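# Return the grip85 gripper to the stand's free slot

## Task

Put the adaptive gripper (tool 'grip85') into the empty slot of the tool stand, fully seated, or the task fails. Then unlock, take the tool changer well away from the tool, and leave the arm clear. While a tool is locked on, it counts as part of the arm.

## Robot and tools

Robot: one arm with a tool changer at its wrist. The grippers grip50 and grip85 can be locked onto it. end_effector_position is always the centre of the changer's flat face, even with a tool on. The face's z axis points away from the arm. grip85's grip point lies 173 mm out along face z when closed, and 13 mm closer when fully open. Both grippers close along face x.

Scene frame: origin on the table top under the arm base, +z up, +y to the left when looking along +x. Positions are in metres. Quaternions are w,x,y,z. The reported pose can be slightly off, more so at long reach. Cameras: cam_high and cam_low (896x504, fixed) and cam_wrist (616x616 fisheye). Calibration is given, but it may be off by a few degrees and millimetres.

A row is 14 numbers in this order: x, y, z, qw, qx, qy, qz, tool/lock, grip50_position, grip50_force_limit, grip50_speed, grip85_position, grip85_force_limit, grip85_speed. The first seven are an absolute target pose for the changer face in the scene frame. The last seven lie in [-1,1]. The lock value: positive locks, negative unlocks, 0 keeps the last command. Locking or unlocking takes about 1 s. The gripper numbers only matter while tool_id shows that tool and its readings are numbers. Repeat the quaternion you want in every row. Do not copy it from the last result, which may have drifted.

execute_actions(actions): a list of actions. Each action is 1 to 15 rows, one row per 1/30 s step, and the last row is held until step 15. An action is refused if its target lies more than 0.6 m from the current face position along any face axis. If the first action fails that check, or any action is malformed, nothing runs. An empty list just returns state and images. On every step the commanded pose is clipped to 70 mm and 16 degrees from the measured pose, so a far target takes several actions. HELD marks clipped steps. Hand target shows where the controller is heading.

move(target, speed, blocking): target is one 14-number row, an absolute pose. The face follows a straight path from its current pose, taking 0.5 to 10 s. speed is in m/s, from 0.002 to 0.5 (default 0.25), and turning is capped at twice that in rad/s. The path does not avoid obstacles, and the arm may lag or overshoot it. The extra line reads move: done, off_target, moving, held or fault, plus limits (paced = pose clipped; held = some steps blocked). With blocking=false you get control back after 0.5 s. Until the move has ended, use wait or stop before sending anything else.

wait(seconds), 0 to 10: lets time pass while the last command is held. It returns early if a move ends. stop(): brakes a running move, and it needs room to do so. zoom_image(camera, region): gives a closer view of [x0,y0,x1,y1] pixels, at most 504x504. finished_scene(scene): pass the current scene number to end it for good, once the goal holds.

Readings: tool_id (grip50, grip85, none), locked, unlocked, plate_near, in_stand and unlock_refused. Gripper readings show n/a while the tool is starting up or not attached. A 'pose unreachable' line means the clearance check changed or blocked the command.

Stowing procedure. Each stand slot is a fork, and the plate hangs in it behind stops 10 mm high. The fork's open side lies toward face -y. Its arms sit 40 to 70 mm on each side of the slot centre along face x. Their front ends are 45 mm toward the open side, and their tops are 18 mm below the face of a hung plate. Slots are 180 mm apart, and a plate may sit up to 1 mm off centre.

To stow, reverse the removal path. Hold the tool about 20 mm above its seated height (between 10 and 30 mm), at least 110 mm out from the fork toward face -y. Slide it in along +y, then lower it until in_stand reads 1. Hold still, send lock -1, and wait for unlocked = 1. Unlocking works only while in_stand is 1. Anywhere else it is refused and unlock_refused = 1.

After unlocking, back the face away from the plate without dragging the tool. For example, go along face -z away from the plate, or reverse the path without the tool. Then move well away. in_stand returns to 0 once the changer has left the tool.

Changer size: 63 mm across at the face. A contact block reaches 46 mm on the -y side starting 2 mm behind the face. A lock motor reaches 58 mm on the +y side starting 13 mm behind the face. Keep these clear of the fork and the other tool.

Safety. The arm is stiff. Pressing even slightly past a firm contact, or an outside force of 150 N or more, triggers a fault stop of 10 s. Joint torque over its limit does the same; the limits are 139 N m for the waist, shoulder and elbow and 34.8 N m for the three wrist joints. Approach contacts slowly, and aim at the contact, not beyond it. Do not let anything fall or be pushed off the table. Avoid drops, slams and hard pushes. Holding loads heats the motors, and MOTOR HOT warns before an over-temperature stop. Joint ranges (rad): waist ±3.491, shoulder ±3.140, elbow -1.187 to 4.328, forearm roll ±3.316, wrist pitch ±3.140, wrist roll ±3.927.

Each tool is called after ">>>" by a JSON object that holds its "api" and its "payload", one argument or row to a line.

## Session

>>> {"api": "execute_actions", "payload": {
  "actions": []
}}

Scene clock: 0.00 s.
end_effector_position=(+0.7458, +0.4060, +0.3554) locked=0 unlocked=1 plate_near=0 in_stand=0 unlock_refused=0 tool_id=none grip50_position_measured=n/a grip50_object_status=n/a grip85_position_measured=n/a grip85_object_status=n/a end_effector_quat_wxyz=(+0.182, +0.684, +0.602, +0.368)
Joint positions: [ 0.783  0.838  0.099  1.45  -0.387 -1.971]
Joint velocities: [-0.     0.     0.002  0.001  0.001 -0.   ]
Hand target: +0.746, +0.406, +0.355; +0.182, +0.684, +0.602, +0.368

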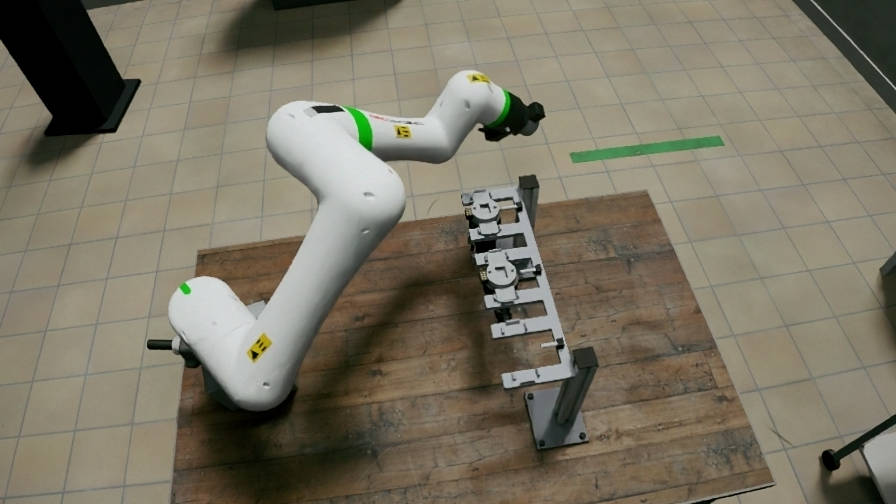

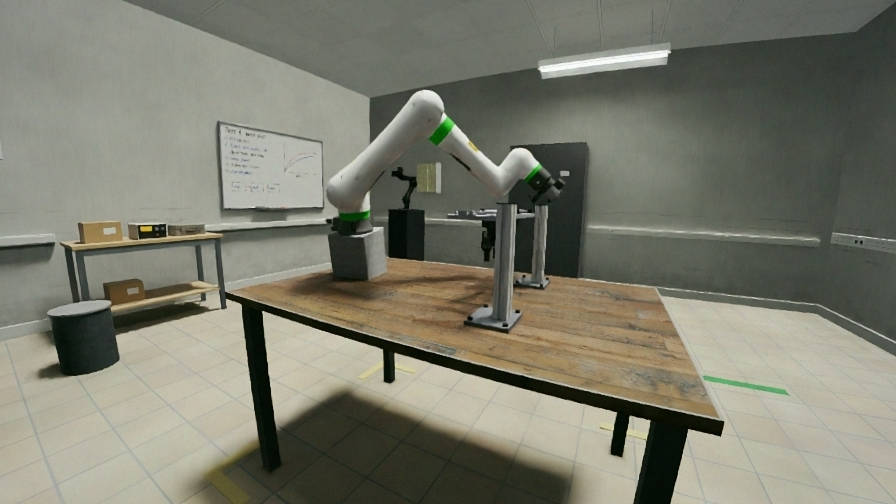

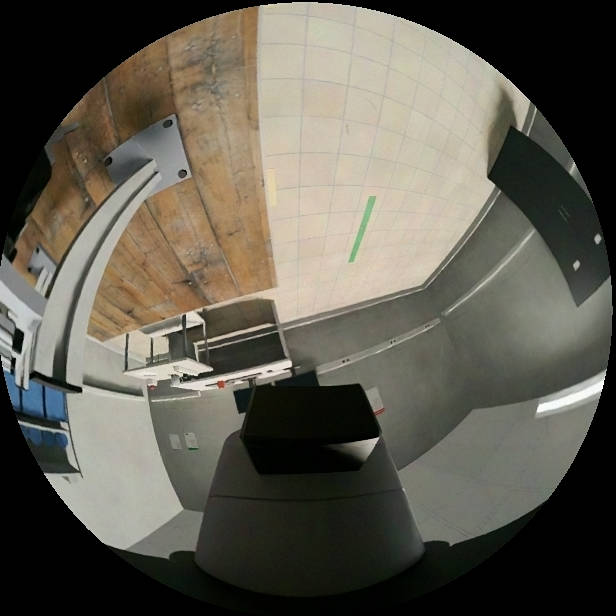

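>>> {"api": "zoom_image", "payload": {
  "camera": "cam_high",
  "region": [420, 160, 660, 410]
}}

>>> {"api": "zoom_image", "payload": {
  "camera": "cam_low",
  "region": [420, 170, 600, 300]
}}

Region (420, 160, 660, 410) of cam_high's 896x504 image, scaled by 2.016, with more detail than that image has; it fills the left 484 columns of this view, and the rest is white.

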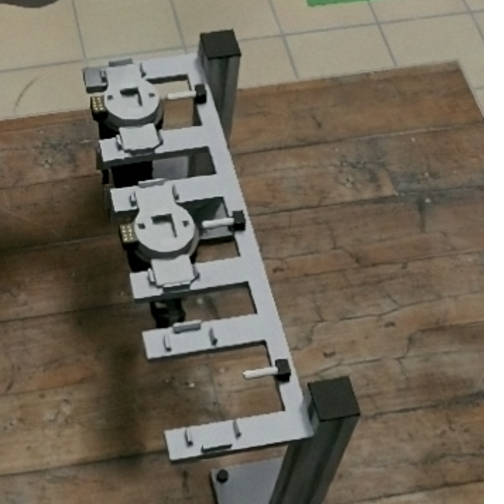

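Region (420, 170, 600, 300) of cam_low's 896x504 image, scaled by 2.800, with more detail than that image has.

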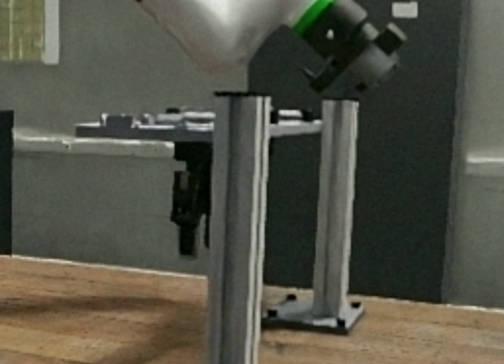

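>>> {"api": "move", "payload": {
  "target": [0.70,0.36,0.50,0.1,0.69,0.68,0.2,0,0,0,0,0,0,0],
  "speed": 0.4
}}

>>> {"api": "move", "payload": {
  "target": [0.50,0.105,0.47,0,0.70,0.714,0,0,0,0,0,0,0,0],
  "speed": 0.4
}}

Scene clock: 1.80 s.
end_effector_position=(+0.6998, +0.3610, +0.5000) locked=0 unlocked=1 plate_near=0 in_stand=0 unlock_refused=0 tool_id=none grip50_position_measured=n/a grip50_object_status=n/a grip85_position_measured=n/a grip85_object_status=n/a end_effector_quat_wxyz=(+0.100, +0.693, +0.685, +0.201)
Joint positions: [ 0.919  0.744  0.584  0.366 -1.099 -0.865]
Joint velocities: [-0.001  0.001 -0.    -0.001 -0.001  0.   ]
Hand target: +0.700, +0.361, +0.500; +0.100, +0.693, +0.685, +0.201
Off the commanded pose: 0.001 m, 0 deg.
move: done
camera_calibration (this result's frames):
cam_wrist: T_world_to_cam=[[-0.0631664, 0.979248, 0.192571, -0.406215], [0.736964, -0.0843463, 0.670649, -0.760585], [0.672974, 0.18428, -0.716343, -0.123648], [0, 0, 0, 1]] pos_world=[0.618076, 0.356419, 0.499737]

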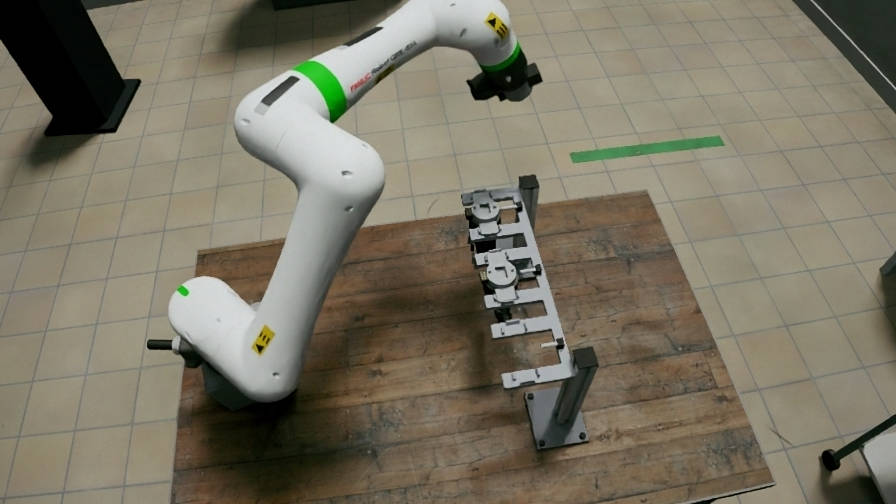

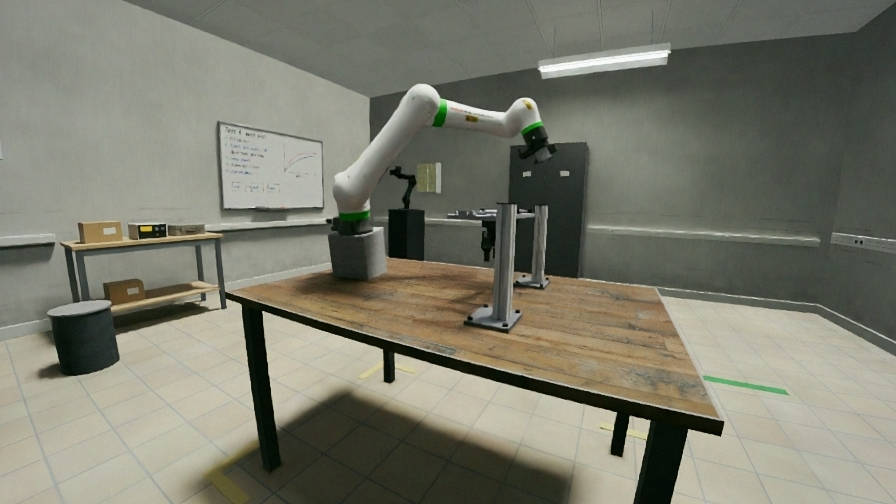

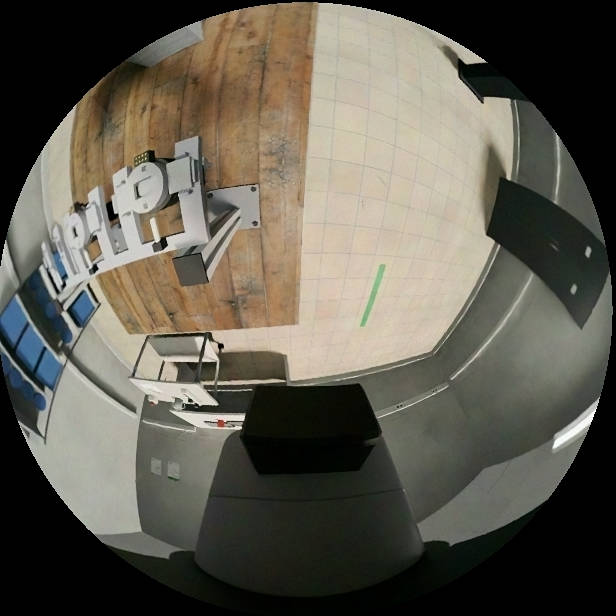

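Scene clock: 3.10 s.
end_effector_position=(+0.4990, +0.1056, +0.4709) locked=0 unlocked=1 plate_near=0 in_stand=0 unlock_refused=0 tool_id=none grip50_position_measured=n/a grip50_object_status=n/a grip85_position_measured=n/a grip85_object_status=n/a end_effector_quat_wxyz=(-0.001, +0.700, +0.714, +0.000)
Joint positions: [ 0.763  0.196 -0.082  0.154 -1.359 -0.636]
Joint velocities: [-0.    -0.001 -0.001 -0.     0.001 -0.   ]
Hand target: +0.499, +0.106, +0.471; -0.001, +0.700, +0.714, +0.000
Off the commanded pose: 0.001 m, 0 deg.
move: done
camera_calibration (this result's frames):
cam_wrist: T_world_to_cam=[[-0.0389, 0.997014, 0.066705, -0.11789], [0.951272, 0.0165146, 0.307911, -0.561423], [0.30589, 0.0754323, -0.949074, 0.341951], [0, 0, 0, 1]] pos_world=[0.424881, 0.101016, 0.505269]

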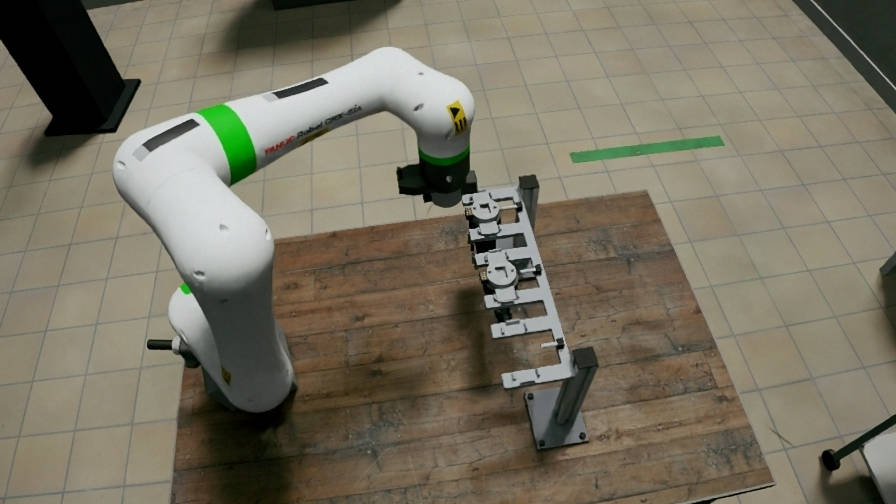

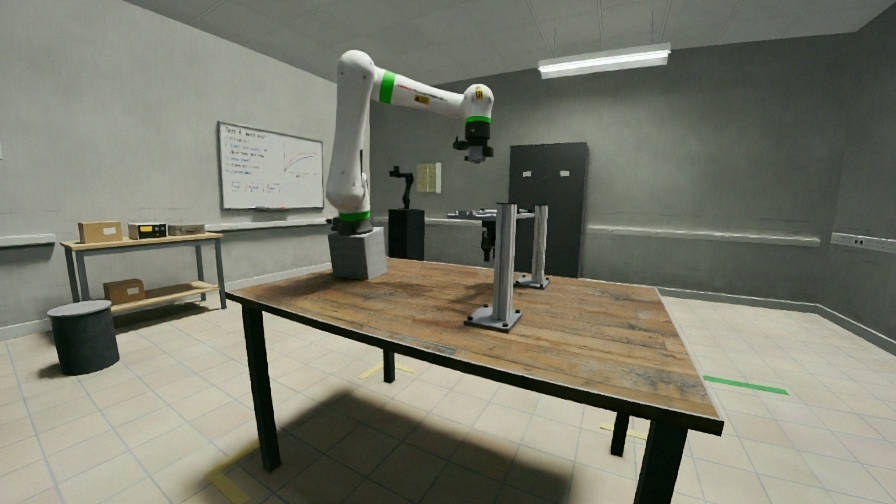

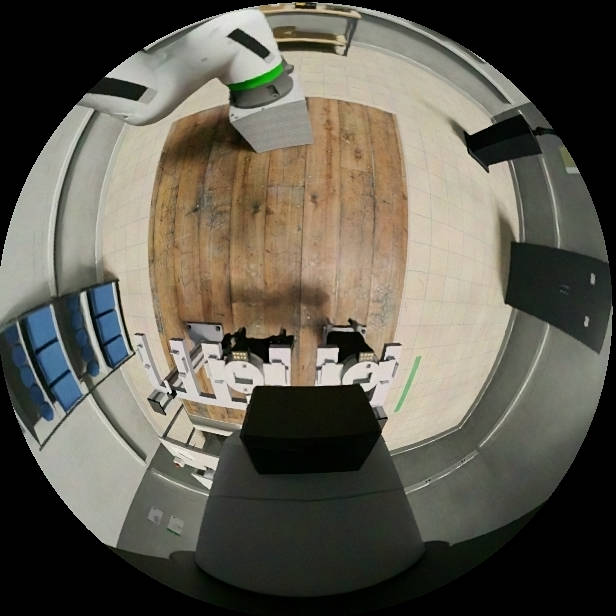

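>>> {"api": "zoom_image", "payload": {
  "camera": "cam_wrist",
  "region": [120, 290, 420, 420]
}}

>>> {"api": "zoom_image", "payload": {
  "camera": "cam_low",
  "region": [440, 190, 560, 280]
}}

Region (120, 290, 420, 420) of cam_wrist's 616x616 image, scaled by 1.680, with more detail than that image has; it fills the top 218 rows of this view, and the rest is white.

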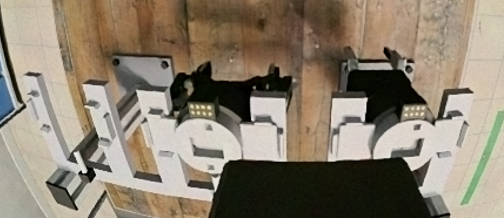

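Region (440, 190, 560, 280) of cam_low's 896x504 image, scaled by 4.200, with more detail than that image has; it fills the top 378 rows of this view, and the rest is white.

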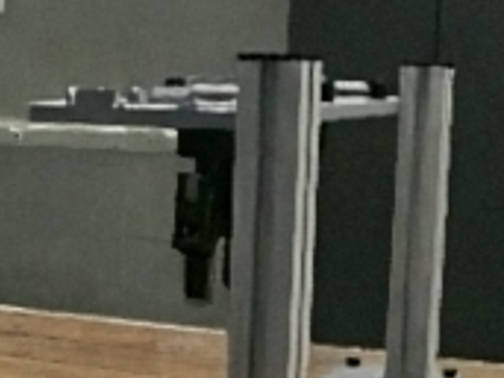

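>>> {"api": "zoom_image", "payload": {
  "camera": "cam_high",
  "region": [390, 140, 570, 300]
}}

Region (390, 140, 570, 300) of cam_high's 896x504 image, scaled by 2.800, with more detail than that image has.

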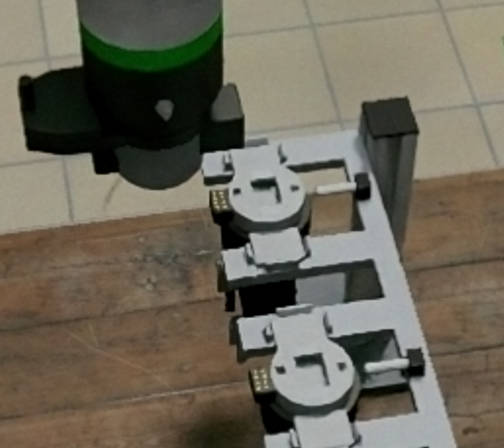

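>>> {"api": "move", "payload": {
  "target": [0.595,0.03,0.36,0,0.707,0.707,0,0,0,0,0,0,0,0],
  "speed": 0.4
}}

>>> {"api": "zoom_image", "payload": {
  "camera": "cam_high",
  "region": [420, 180, 600, 340]
}}

>>> {"api": "zoom_image", "payload": {
  "camera": "cam_low",
  "region": [440, 160, 560, 250]
}}

Scene clock: 4.40 s.
end_effector_position=(+0.5945, +0.0298, +0.3600) locked=0 unlocked=1 plate_near=0 in_stand=0 unlock_refused=0 tool_id=none grip50_position_measured=n/a grip50_object_status=n/a grip85_position_measured=n/a grip85_object_status=n/a end_effector_quat_wxyz=(-0.000, +0.707, +0.707, +0.000)
Joint positions: [ 0.522  0.439  0.001  0.177 -1.164 -0.45 ]
Joint velocities: [-0.     0.001 -0.     0.001 -0.001  0.   ]
Hand target: +0.594, +0.030, +0.360; -0.000, +0.707, +0.707, +0.000
Off the commanded pose: 0.001 m, 0 deg.
move: done
camera_calibration (this result's frames):
cam_wrist: T_world_to_cam=[[-0.0188977, 0.99764, 0.0660076, -0.0428307], [0.951184, -0.00240127, 0.308614, -0.616551], [0.308044, 0.0686175, -0.948894, 0.212106], [0, 0, 0, 1]] pos_world=[0.520306, 0.026695, 0.394369]

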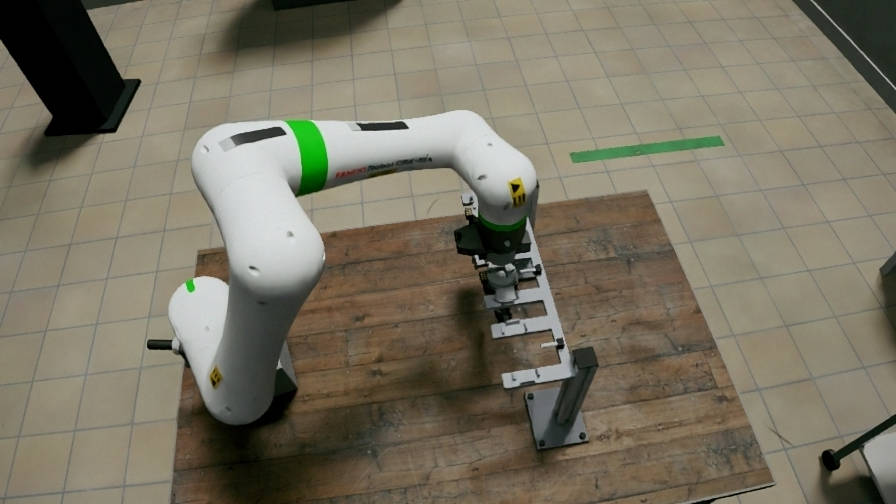

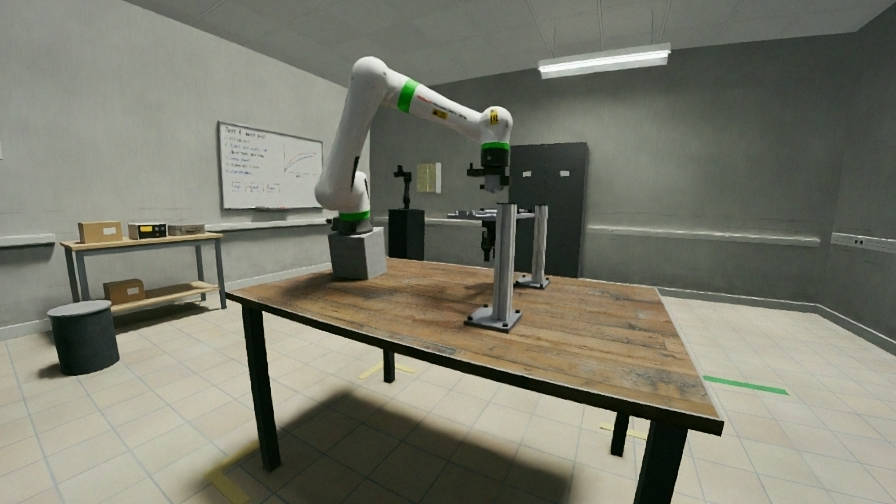

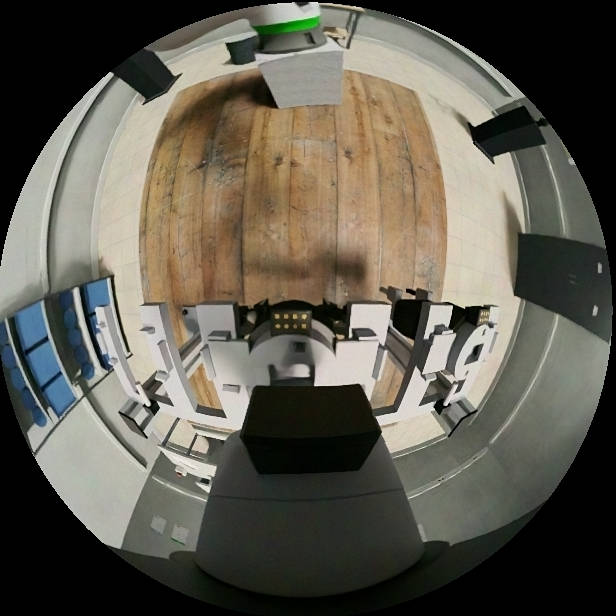

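Region (420, 180, 600, 340) of cam_high's 896x504 image, scaled by 2.800, with more detail than that image has.

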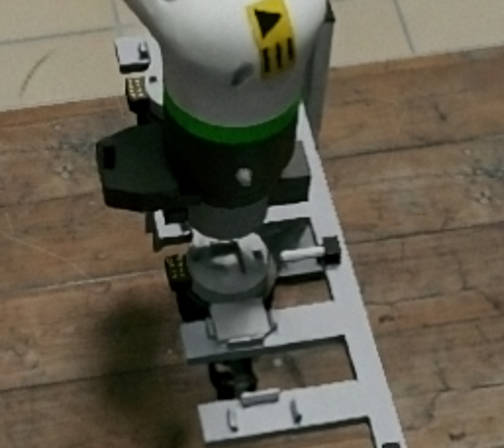

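Region (440, 160, 560, 250) of cam_low's 896x504 image, scaled by 4.200, with more detail than that image has; it fills the top 378 rows of this view, and the rest is white.

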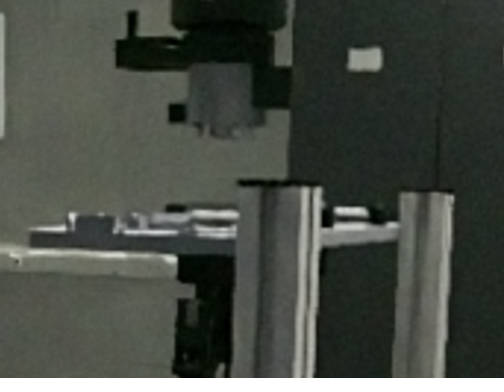

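>>> {"api": "zoom_image", "payload": {
  "camera": "cam_wrist",
  "region": [180, 280, 420, 400]
}}

Region (180, 280, 420, 400) of cam_wrist's 616x616 image, scaled by 2.100, with more detail than that image has.

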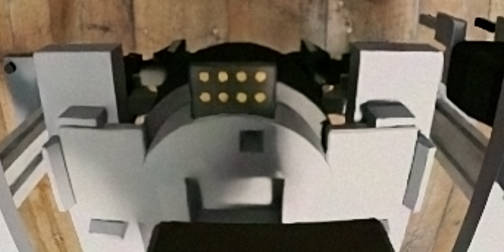

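>>> {"api": "move", "payload": {
  "target": [0.598,0.025,0.325,0,0.707,0.707,0,0,0,0,0,0,0,0],
  "speed": 0.15
}}

>>> {"api": "zoom_image", "payload": {
  "camera": "cam_wrist",
  "region": [160, 280, 440, 420]
}}

>>> {"api": "zoom_image", "payload": {
  "camera": "cam_low",
  "region": [440, 160, 560, 250]
}}

>>> {"api": "zoom_image", "payload": {
  "camera": "cam_high",
  "region": [440, 200, 580, 320]
}}

Scene clock: 5.43 s.
end_effector_position=(+0.5979, +0.0249, +0.3250) locked=0 unlocked=1 plate_near=0 in_stand=0 unlock_refused=0 tool_id=none grip50_position_measured=n/a grip50_object_status=n/a grip85_position_measured=n/a grip85_object_status=n/a end_effector_quat_wxyz=(+0.000, +0.707, +0.707, +0.000)
Joint positions: [ 0.502  0.479 -0.027  0.184 -1.093 -0.445]
Joint velocities: [-0.001  0.    -0.     0.002 -0.001  0.   ]
Hand target: +0.598, +0.025, +0.325; +0.000, +0.707, +0.707, +0.000
Off the commanded pose: 0.000 m, 0 deg.
move: done
camera_calibration (this result's frames):
cam_wrist: T_world_to_cam=[[-0.0189599, 0.997691, 0.0652116, -0.0353303], [0.951289, -0.00207275, 0.308294, -0.608935], [0.307717, 0.0678803, -0.949053, 0.17848], [0, 0, 0, 1]] pos_world=[0.523682, 0.0218712, 0.359422]

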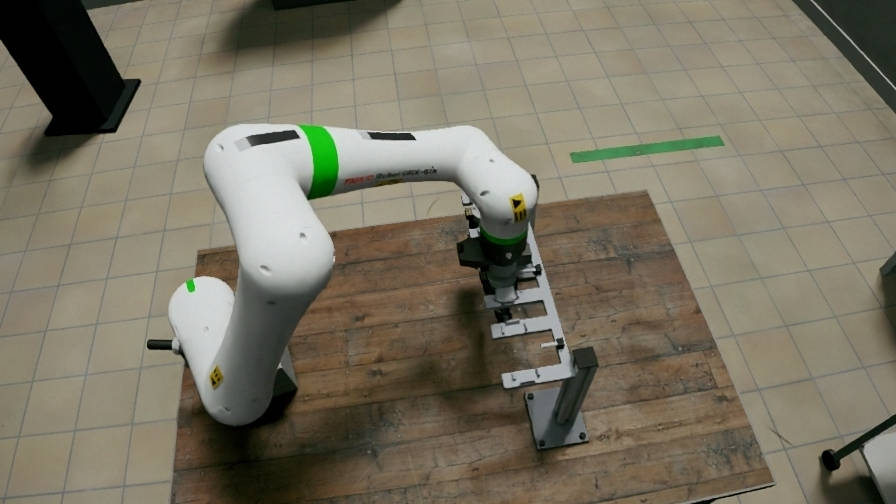

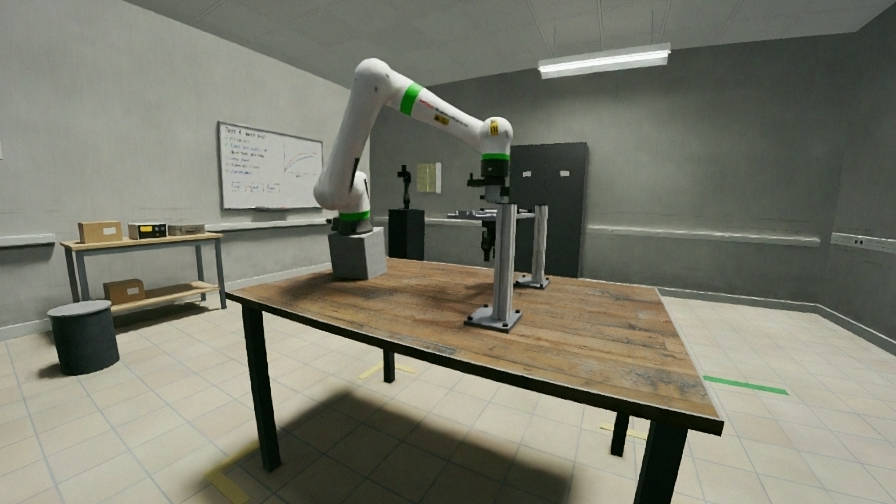

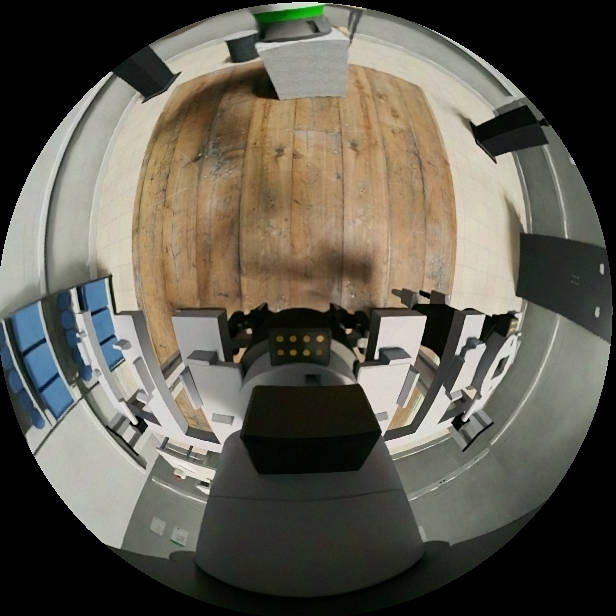

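Region (160, 280, 440, 420) of cam_wrist's 616x616 image, scaled by 1.800, with more detail than that image has.

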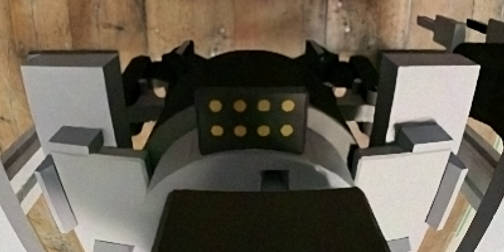

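Region (440, 160, 560, 250) of cam_low's 896x504 image, scaled by 4.200, with more detail than that image has; it fills the top 378 rows of this view, and the rest is white.

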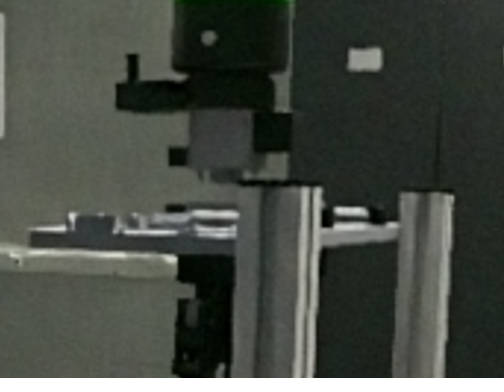

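Region (440, 200, 580, 320) of cam_high's 896x504 image, scaled by 3.600, with more detail than that image has; it fills the top 432 rows of this view, and the rest is white.

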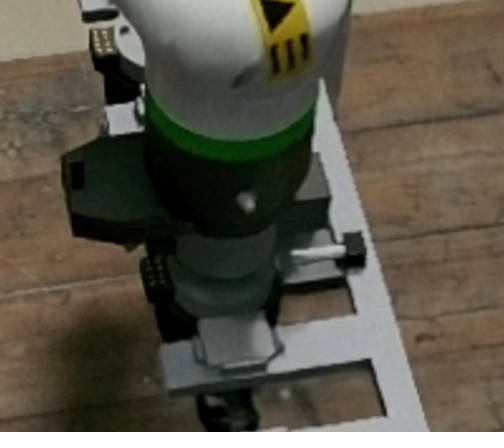

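>>> {"api": "move", "payload": {
  "target": [0.598,0.023,0.312,0,0.707,0.707,0,0,0,0,0,0,0,0],
  "speed": 0.05
}}

>>> {"api": "zoom_image", "payload": {
  "camera": "cam_wrist",
  "region": [140, 280, 480, 450]
}}

>>> {"api": "zoom_image", "payload": {
  "camera": "cam_low",
  "region": [450, 180, 530, 240]
}}

Scene clock: 6.30 s.
end_effector_position=(+0.5979, +0.0230, +0.3120) locked=0 unlocked=1 plate_near=0 in_stand=0 unlock_refused=0 tool_id=none grip50_position_measured=n/a grip50_object_status=n/a grip85_position_measured=n/a grip85_object_status=n/a end_effector_quat_wxyz=(+0.000, +0.707, +0.707, -0.000)
Joint positions: [ 0.495  0.493 -0.04   0.187 -1.066 -0.443]
Joint velocities: [ 0.    -0.     0.002 -0.001 -0.002  0.   ]
Hand target: +0.598, +0.023, +0.312; +0.000, +0.707, +0.707, +0.000
Off the commanded pose: 0.000 m, 0 deg.
move: done
camera_calibration (this result's frames):
cam_wrist: T_world_to_cam=[[-0.0190626, 0.99769, 0.0652032, -0.0324606], [0.951311, -0.0019674, 0.308226, -0.604982], [0.307642, 0.0679041, -0.949076, 0.166262], [0, 0, 0, 1]] pos_world=[0.523758, 0.0199055, 0.346383]

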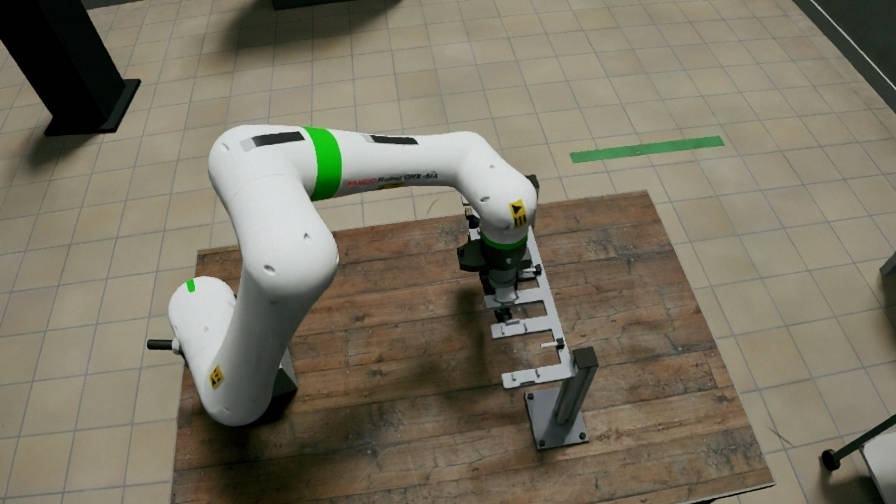

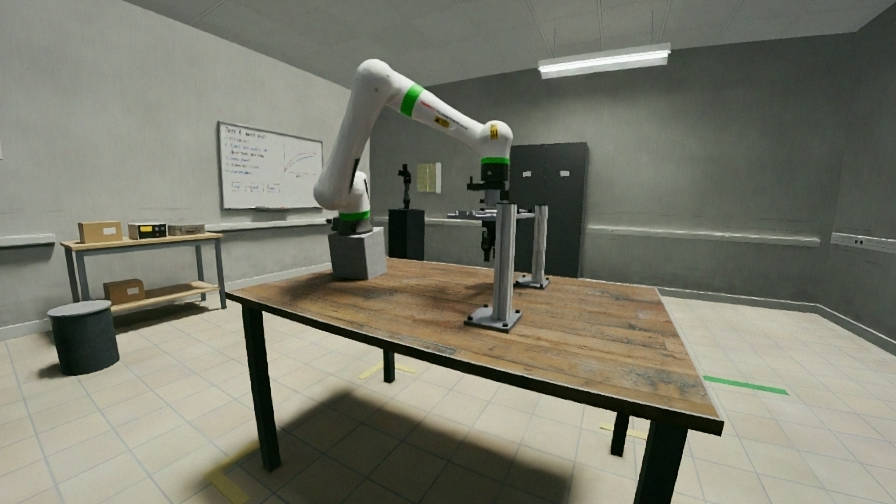

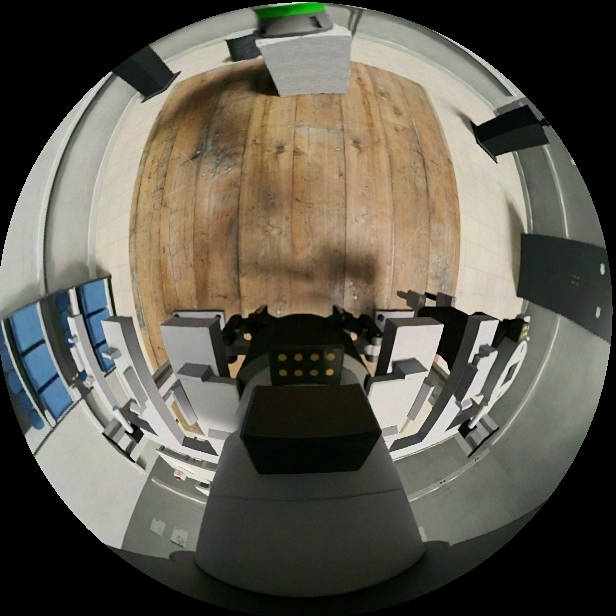

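Region (140, 280, 480, 450) of cam_wrist's 616x616 image, scaled by 1.482, with more detail than that image has.

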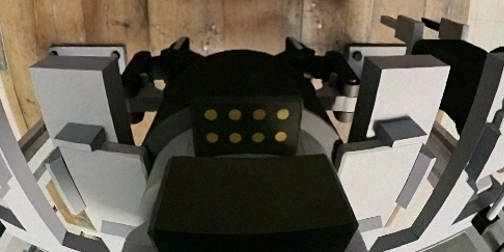

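Region (450, 180, 530, 240) of cam_low's 896x504 image, scaled by 6.300, with more detail than that image has; it fills the top 378 rows of this view, and the rest is white.

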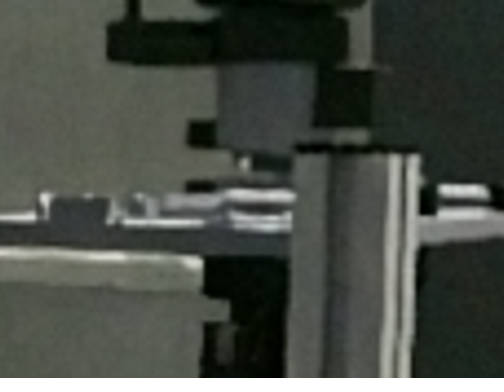

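>>> {"api": "move", "payload": {
  "target": [0.598,0.0217,0.304,0,0.707,0.707,0,0,0,0,0,0,0,0],
  "speed": 0.02
}}

>>> {"api": "zoom_image", "payload": {
  "camera": "cam_wrist",
  "region": [140, 280, 480, 450]
}}

>>> {"api": "zoom_image", "payload": {
  "camera": "cam_low",
  "region": [450, 180, 530, 240]
}}

Scene clock: 7.13 s.
end_effector_position=(+0.5980, +0.0217, +0.3040) locked=0 unlocked=1 plate_near=0 in_stand=0 unlock_refused=0 tool_id=none grip50_position_measured=n/a grip50_object_status=n/a grip85_position_measured=n/a grip85_object_status=n/a end_effector_quat_wxyz=(+0.000, +0.707, +0.707, -0.000)
Joint positions: [ 0.491  0.501 -0.048  0.189 -1.05  -0.443]
Joint velocities: [ 0.     0.    -0.001  0.001 -0.     0.   ]
Hand target: +0.598, +0.022, +0.304; +0.000, +0.707, +0.707, +0.000
Off the commanded pose: 0.000 m, 0 deg.
move: done
camera_calibration (this result's frames):
cam_wrist: T_world_to_cam=[[-0.0190833, 0.997689, 0.0652132, -0.0306404], [0.951311, -0.0019507, 0.308226, -0.602538], [0.30764, 0.0679201, -0.949075, 0.15875], [0, 0, 0, 1]] pos_world=[0.523779, 0.0186119, 0.338381]

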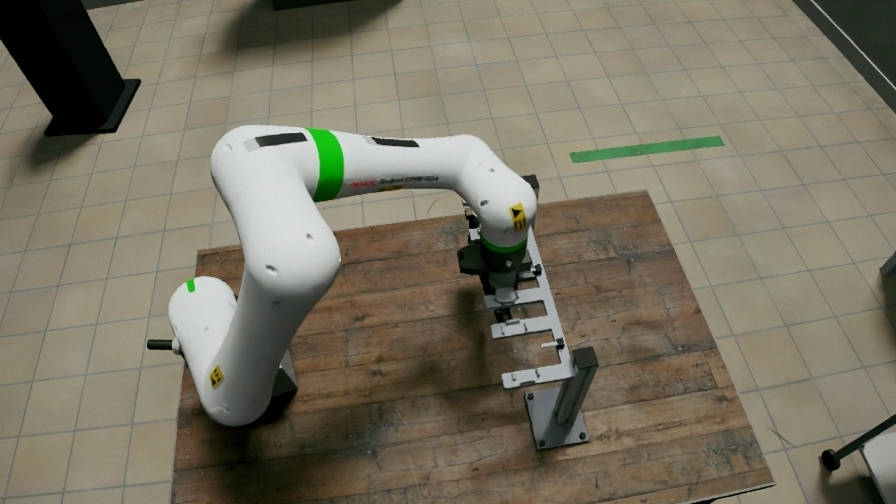

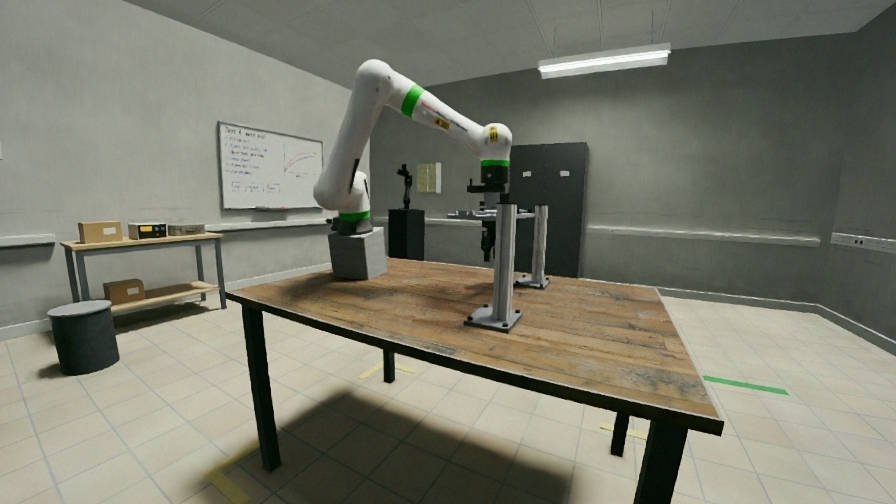

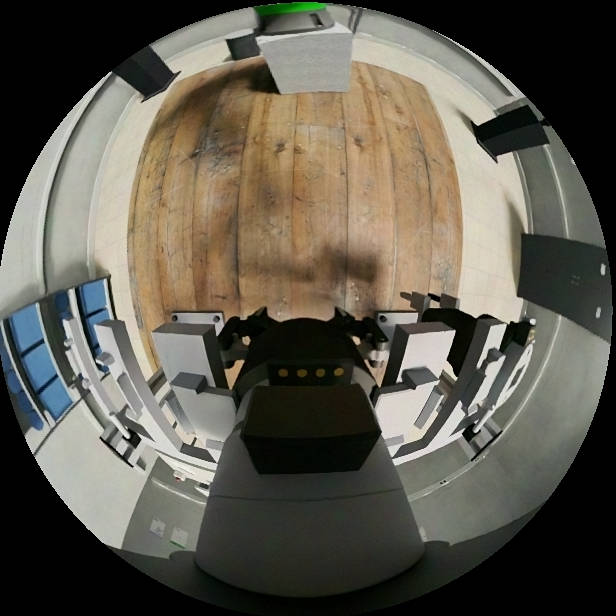

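Region (140, 280, 480, 450) of cam_wrist's 616x616 image, scaled by 1.482, with more detail than that image has.

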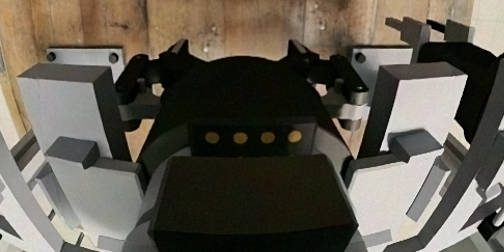

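Region (450, 180, 530, 240) of cam_low's 896x504 image, scaled by 6.300, with more detail than that image has; it fills the top 378 rows of this view, and the rest is white.

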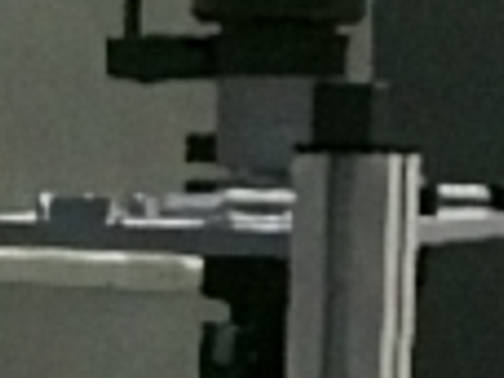

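>>> {"api": "move", "payload": {
  "target": [0.598,0.0217,0.297,0,0.707,0.707,0,0,0,0,0,0,0,0],
  "speed": 0.02
}}

>>> {"api": "zoom_image", "payload": {
  "camera": "cam_low",
  "region": [450, 180, 530, 240]
}}

Scene clock: 7.93 s.
end_effector_position=(+0.5983, +0.0218, +0.2976) locked=0 unlocked=1 plate_near=1 in_stand=1 unlock_refused=0 tool_id=none grip50_position_measured=n/a grip50_object_status=n/a grip85_position_measured=n/a grip85_object_status=n/a end_effector_quat_wxyz=(+0.000, +0.707, +0.707, +0.000)
Joint positions: [ 0.489  0.509 -0.053  0.191 -1.035 -0.444]
Joint velocities: [-0.001  0.002  0.001 -0.001  0.002 -0.   ]
Hand target: +0.598, +0.022, +0.297; +0.000, +0.707, +0.707, -0.000
Off the commanded pose: 0.001 m, 0 deg.
move: done
camera_calibration (this result's frames):
cam_wrist: T_world_to_cam=[[-0.0195386, 0.997679, 0.0652354, -0.0301051], [0.950934, -0.00160696, 0.30939, -0.601005], [0.308776, 0.0680796, -0.948695, 0.151808], [0, 0, 0, 1]] pos_world=[0.524053, 0.0187344, 0.331928]

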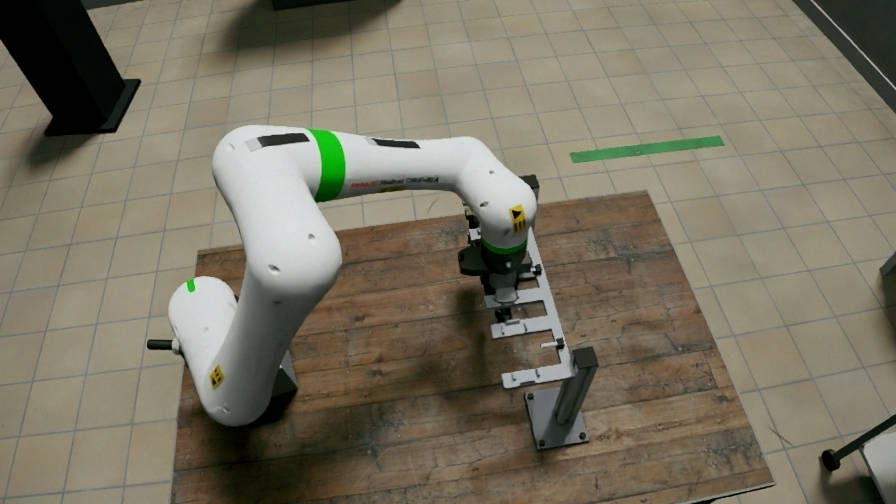

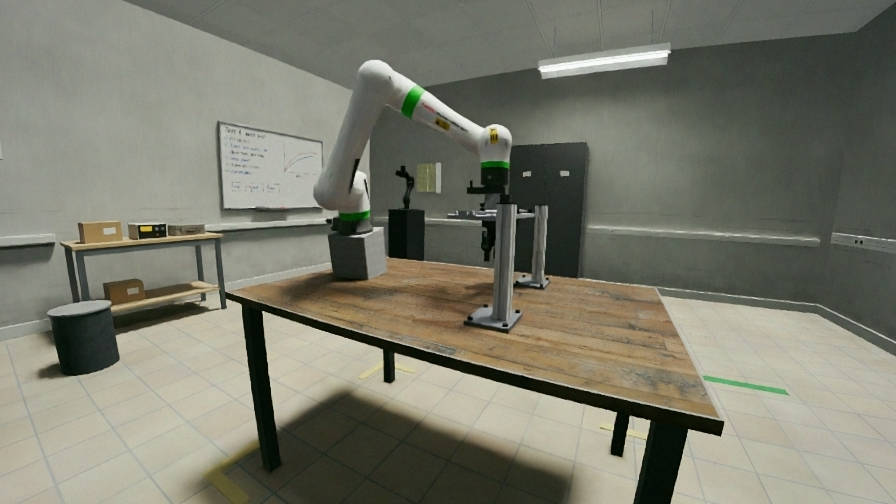

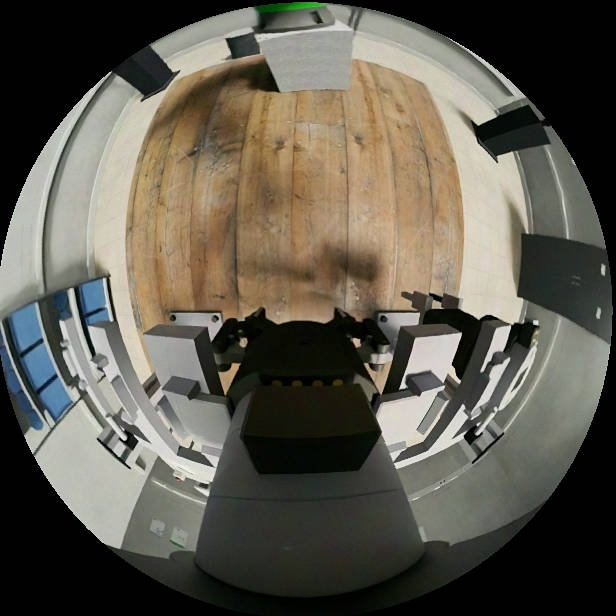

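Region (450, 180, 530, 240) of cam_low's 896x504 image, scaled by 6.300, with more detail than that image has; it fills the top 378 rows of this view, and the rest is white.

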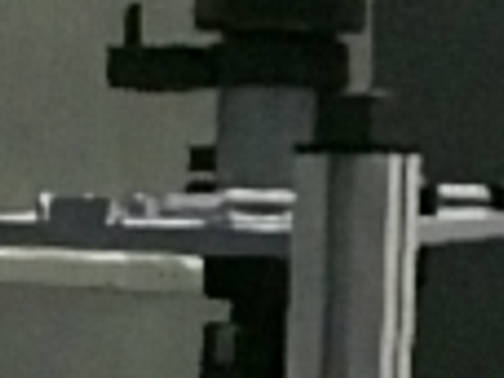

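>>> {"api": "execute_actions", "payload": {
  "actions": [
    [[0.5983,0.0218,0.2976,0,0.707,0.707,0,1,0,0,0,1,0,1]],
    [[0.5983,0.0218,0.2976,0,0.707,0.707,0,1,0,0,0,1,0,1]],
    [[0.5983,0.0218,0.2976,0,0.707,0.707,0,1,0,0,0,1,0,1]]
  ]
}}

Scene clock: 18.00 s.
end_effector_position=(+0.5987, +0.0222, +0.2988) locked=0 unlocked=1 plate_near=1 in_stand=1 unlock_refused=0 tool_id=none grip50_position_measured=n/a grip50_object_status=n/a grip85_position_measured=n/a grip85_object_status=n/a end_effector_quat_wxyz=(+0.001, +0.707, +0.707, +0.001)
Joint positions: [ 0.49   0.508 -0.052  0.191 -1.035 -0.444]
Joint velocities: [ 0.    -0.    -0.001 -0.001 -0.002 -0.   ]
Hand target: +0.599, +0.022, +0.299; +0.001, +0.707, +0.707, +0.001
Off the commanded pose: 0.001 m, 0 deg.
FORCE FAULT: contact force on the arm reached its limit, and the arm stopped for 10 seconds. The contact can be on any part of the arm, not only on its tool. That time counts as 19 of the actions that you can send in this scene; the call itself counts as one more. The arm ran no command of this call. The arm holds still and accepts commands again. Move the arm away from the contact; if what it grips holds it there, let go first. Pushing or pulling that hard again can fault the arm again.
Step readings (end_effector_position):
0: (+0.5986, +0.0221, +0.2984)
1: (+0.5987, +0.0222, +0.2987)
2: (+0.5987, +0.0222, +0.2988)
4: (+0.5987, +0.0222, +0.2988)
8: (+0.5987, +0.0222, +0.2988)
15: (+0.5987, +0.0222, +0.2988)
camera_calibration (this result's frames):
cam_wrist: T_world_to_cam=[[-0.020029, 0.997621, 0.0659632, -0.0305023], [0.950252, -0.00151705, 0.311478, -0.602026], [0.310837, 0.0689203, -0.947961, 0.151289], [0, 0, 0, 1]] pos_world=[0.524439, 0.0190895, 0.332946]

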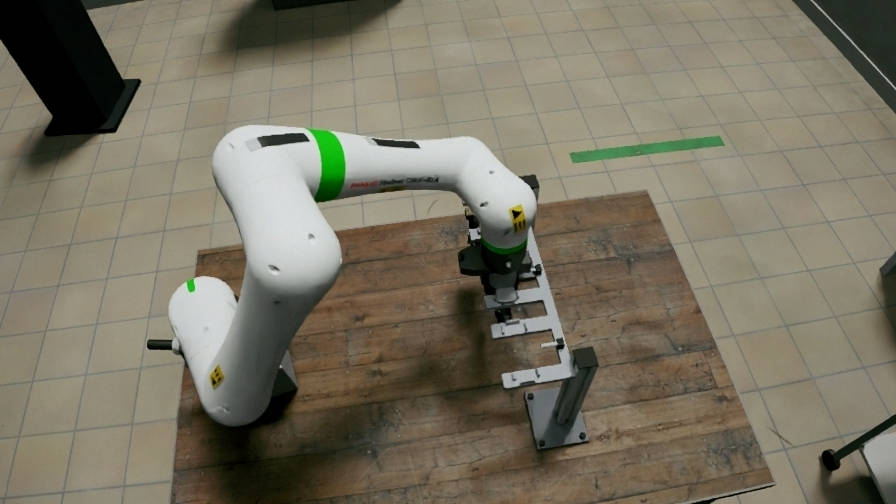

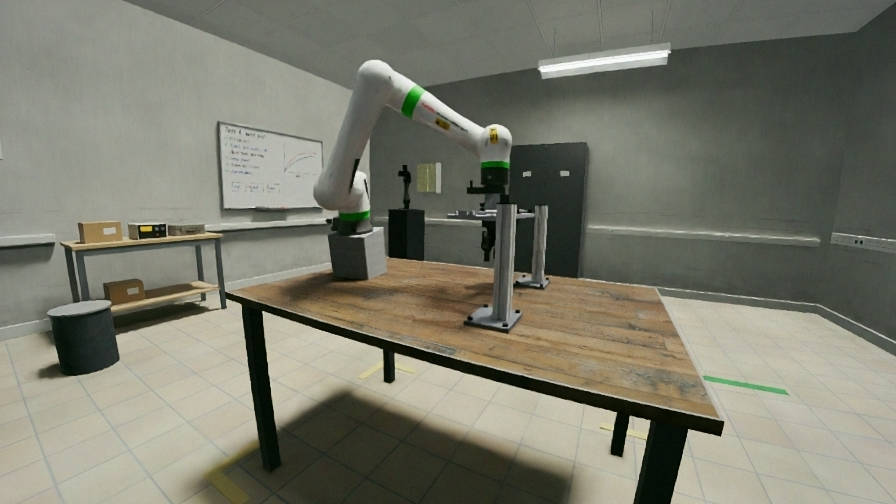

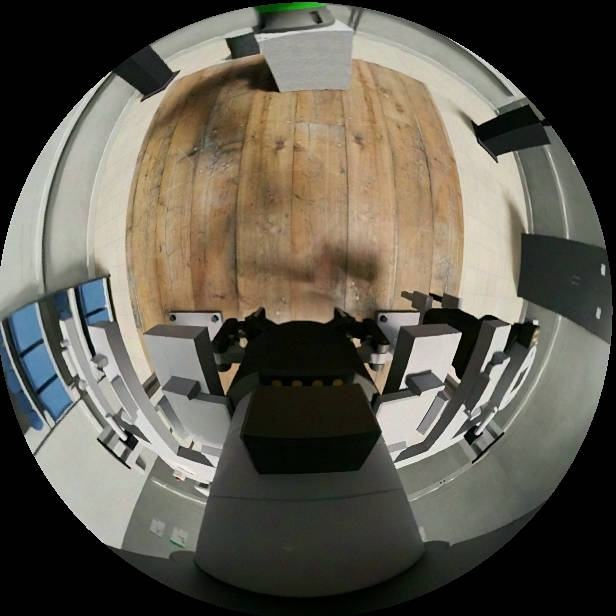

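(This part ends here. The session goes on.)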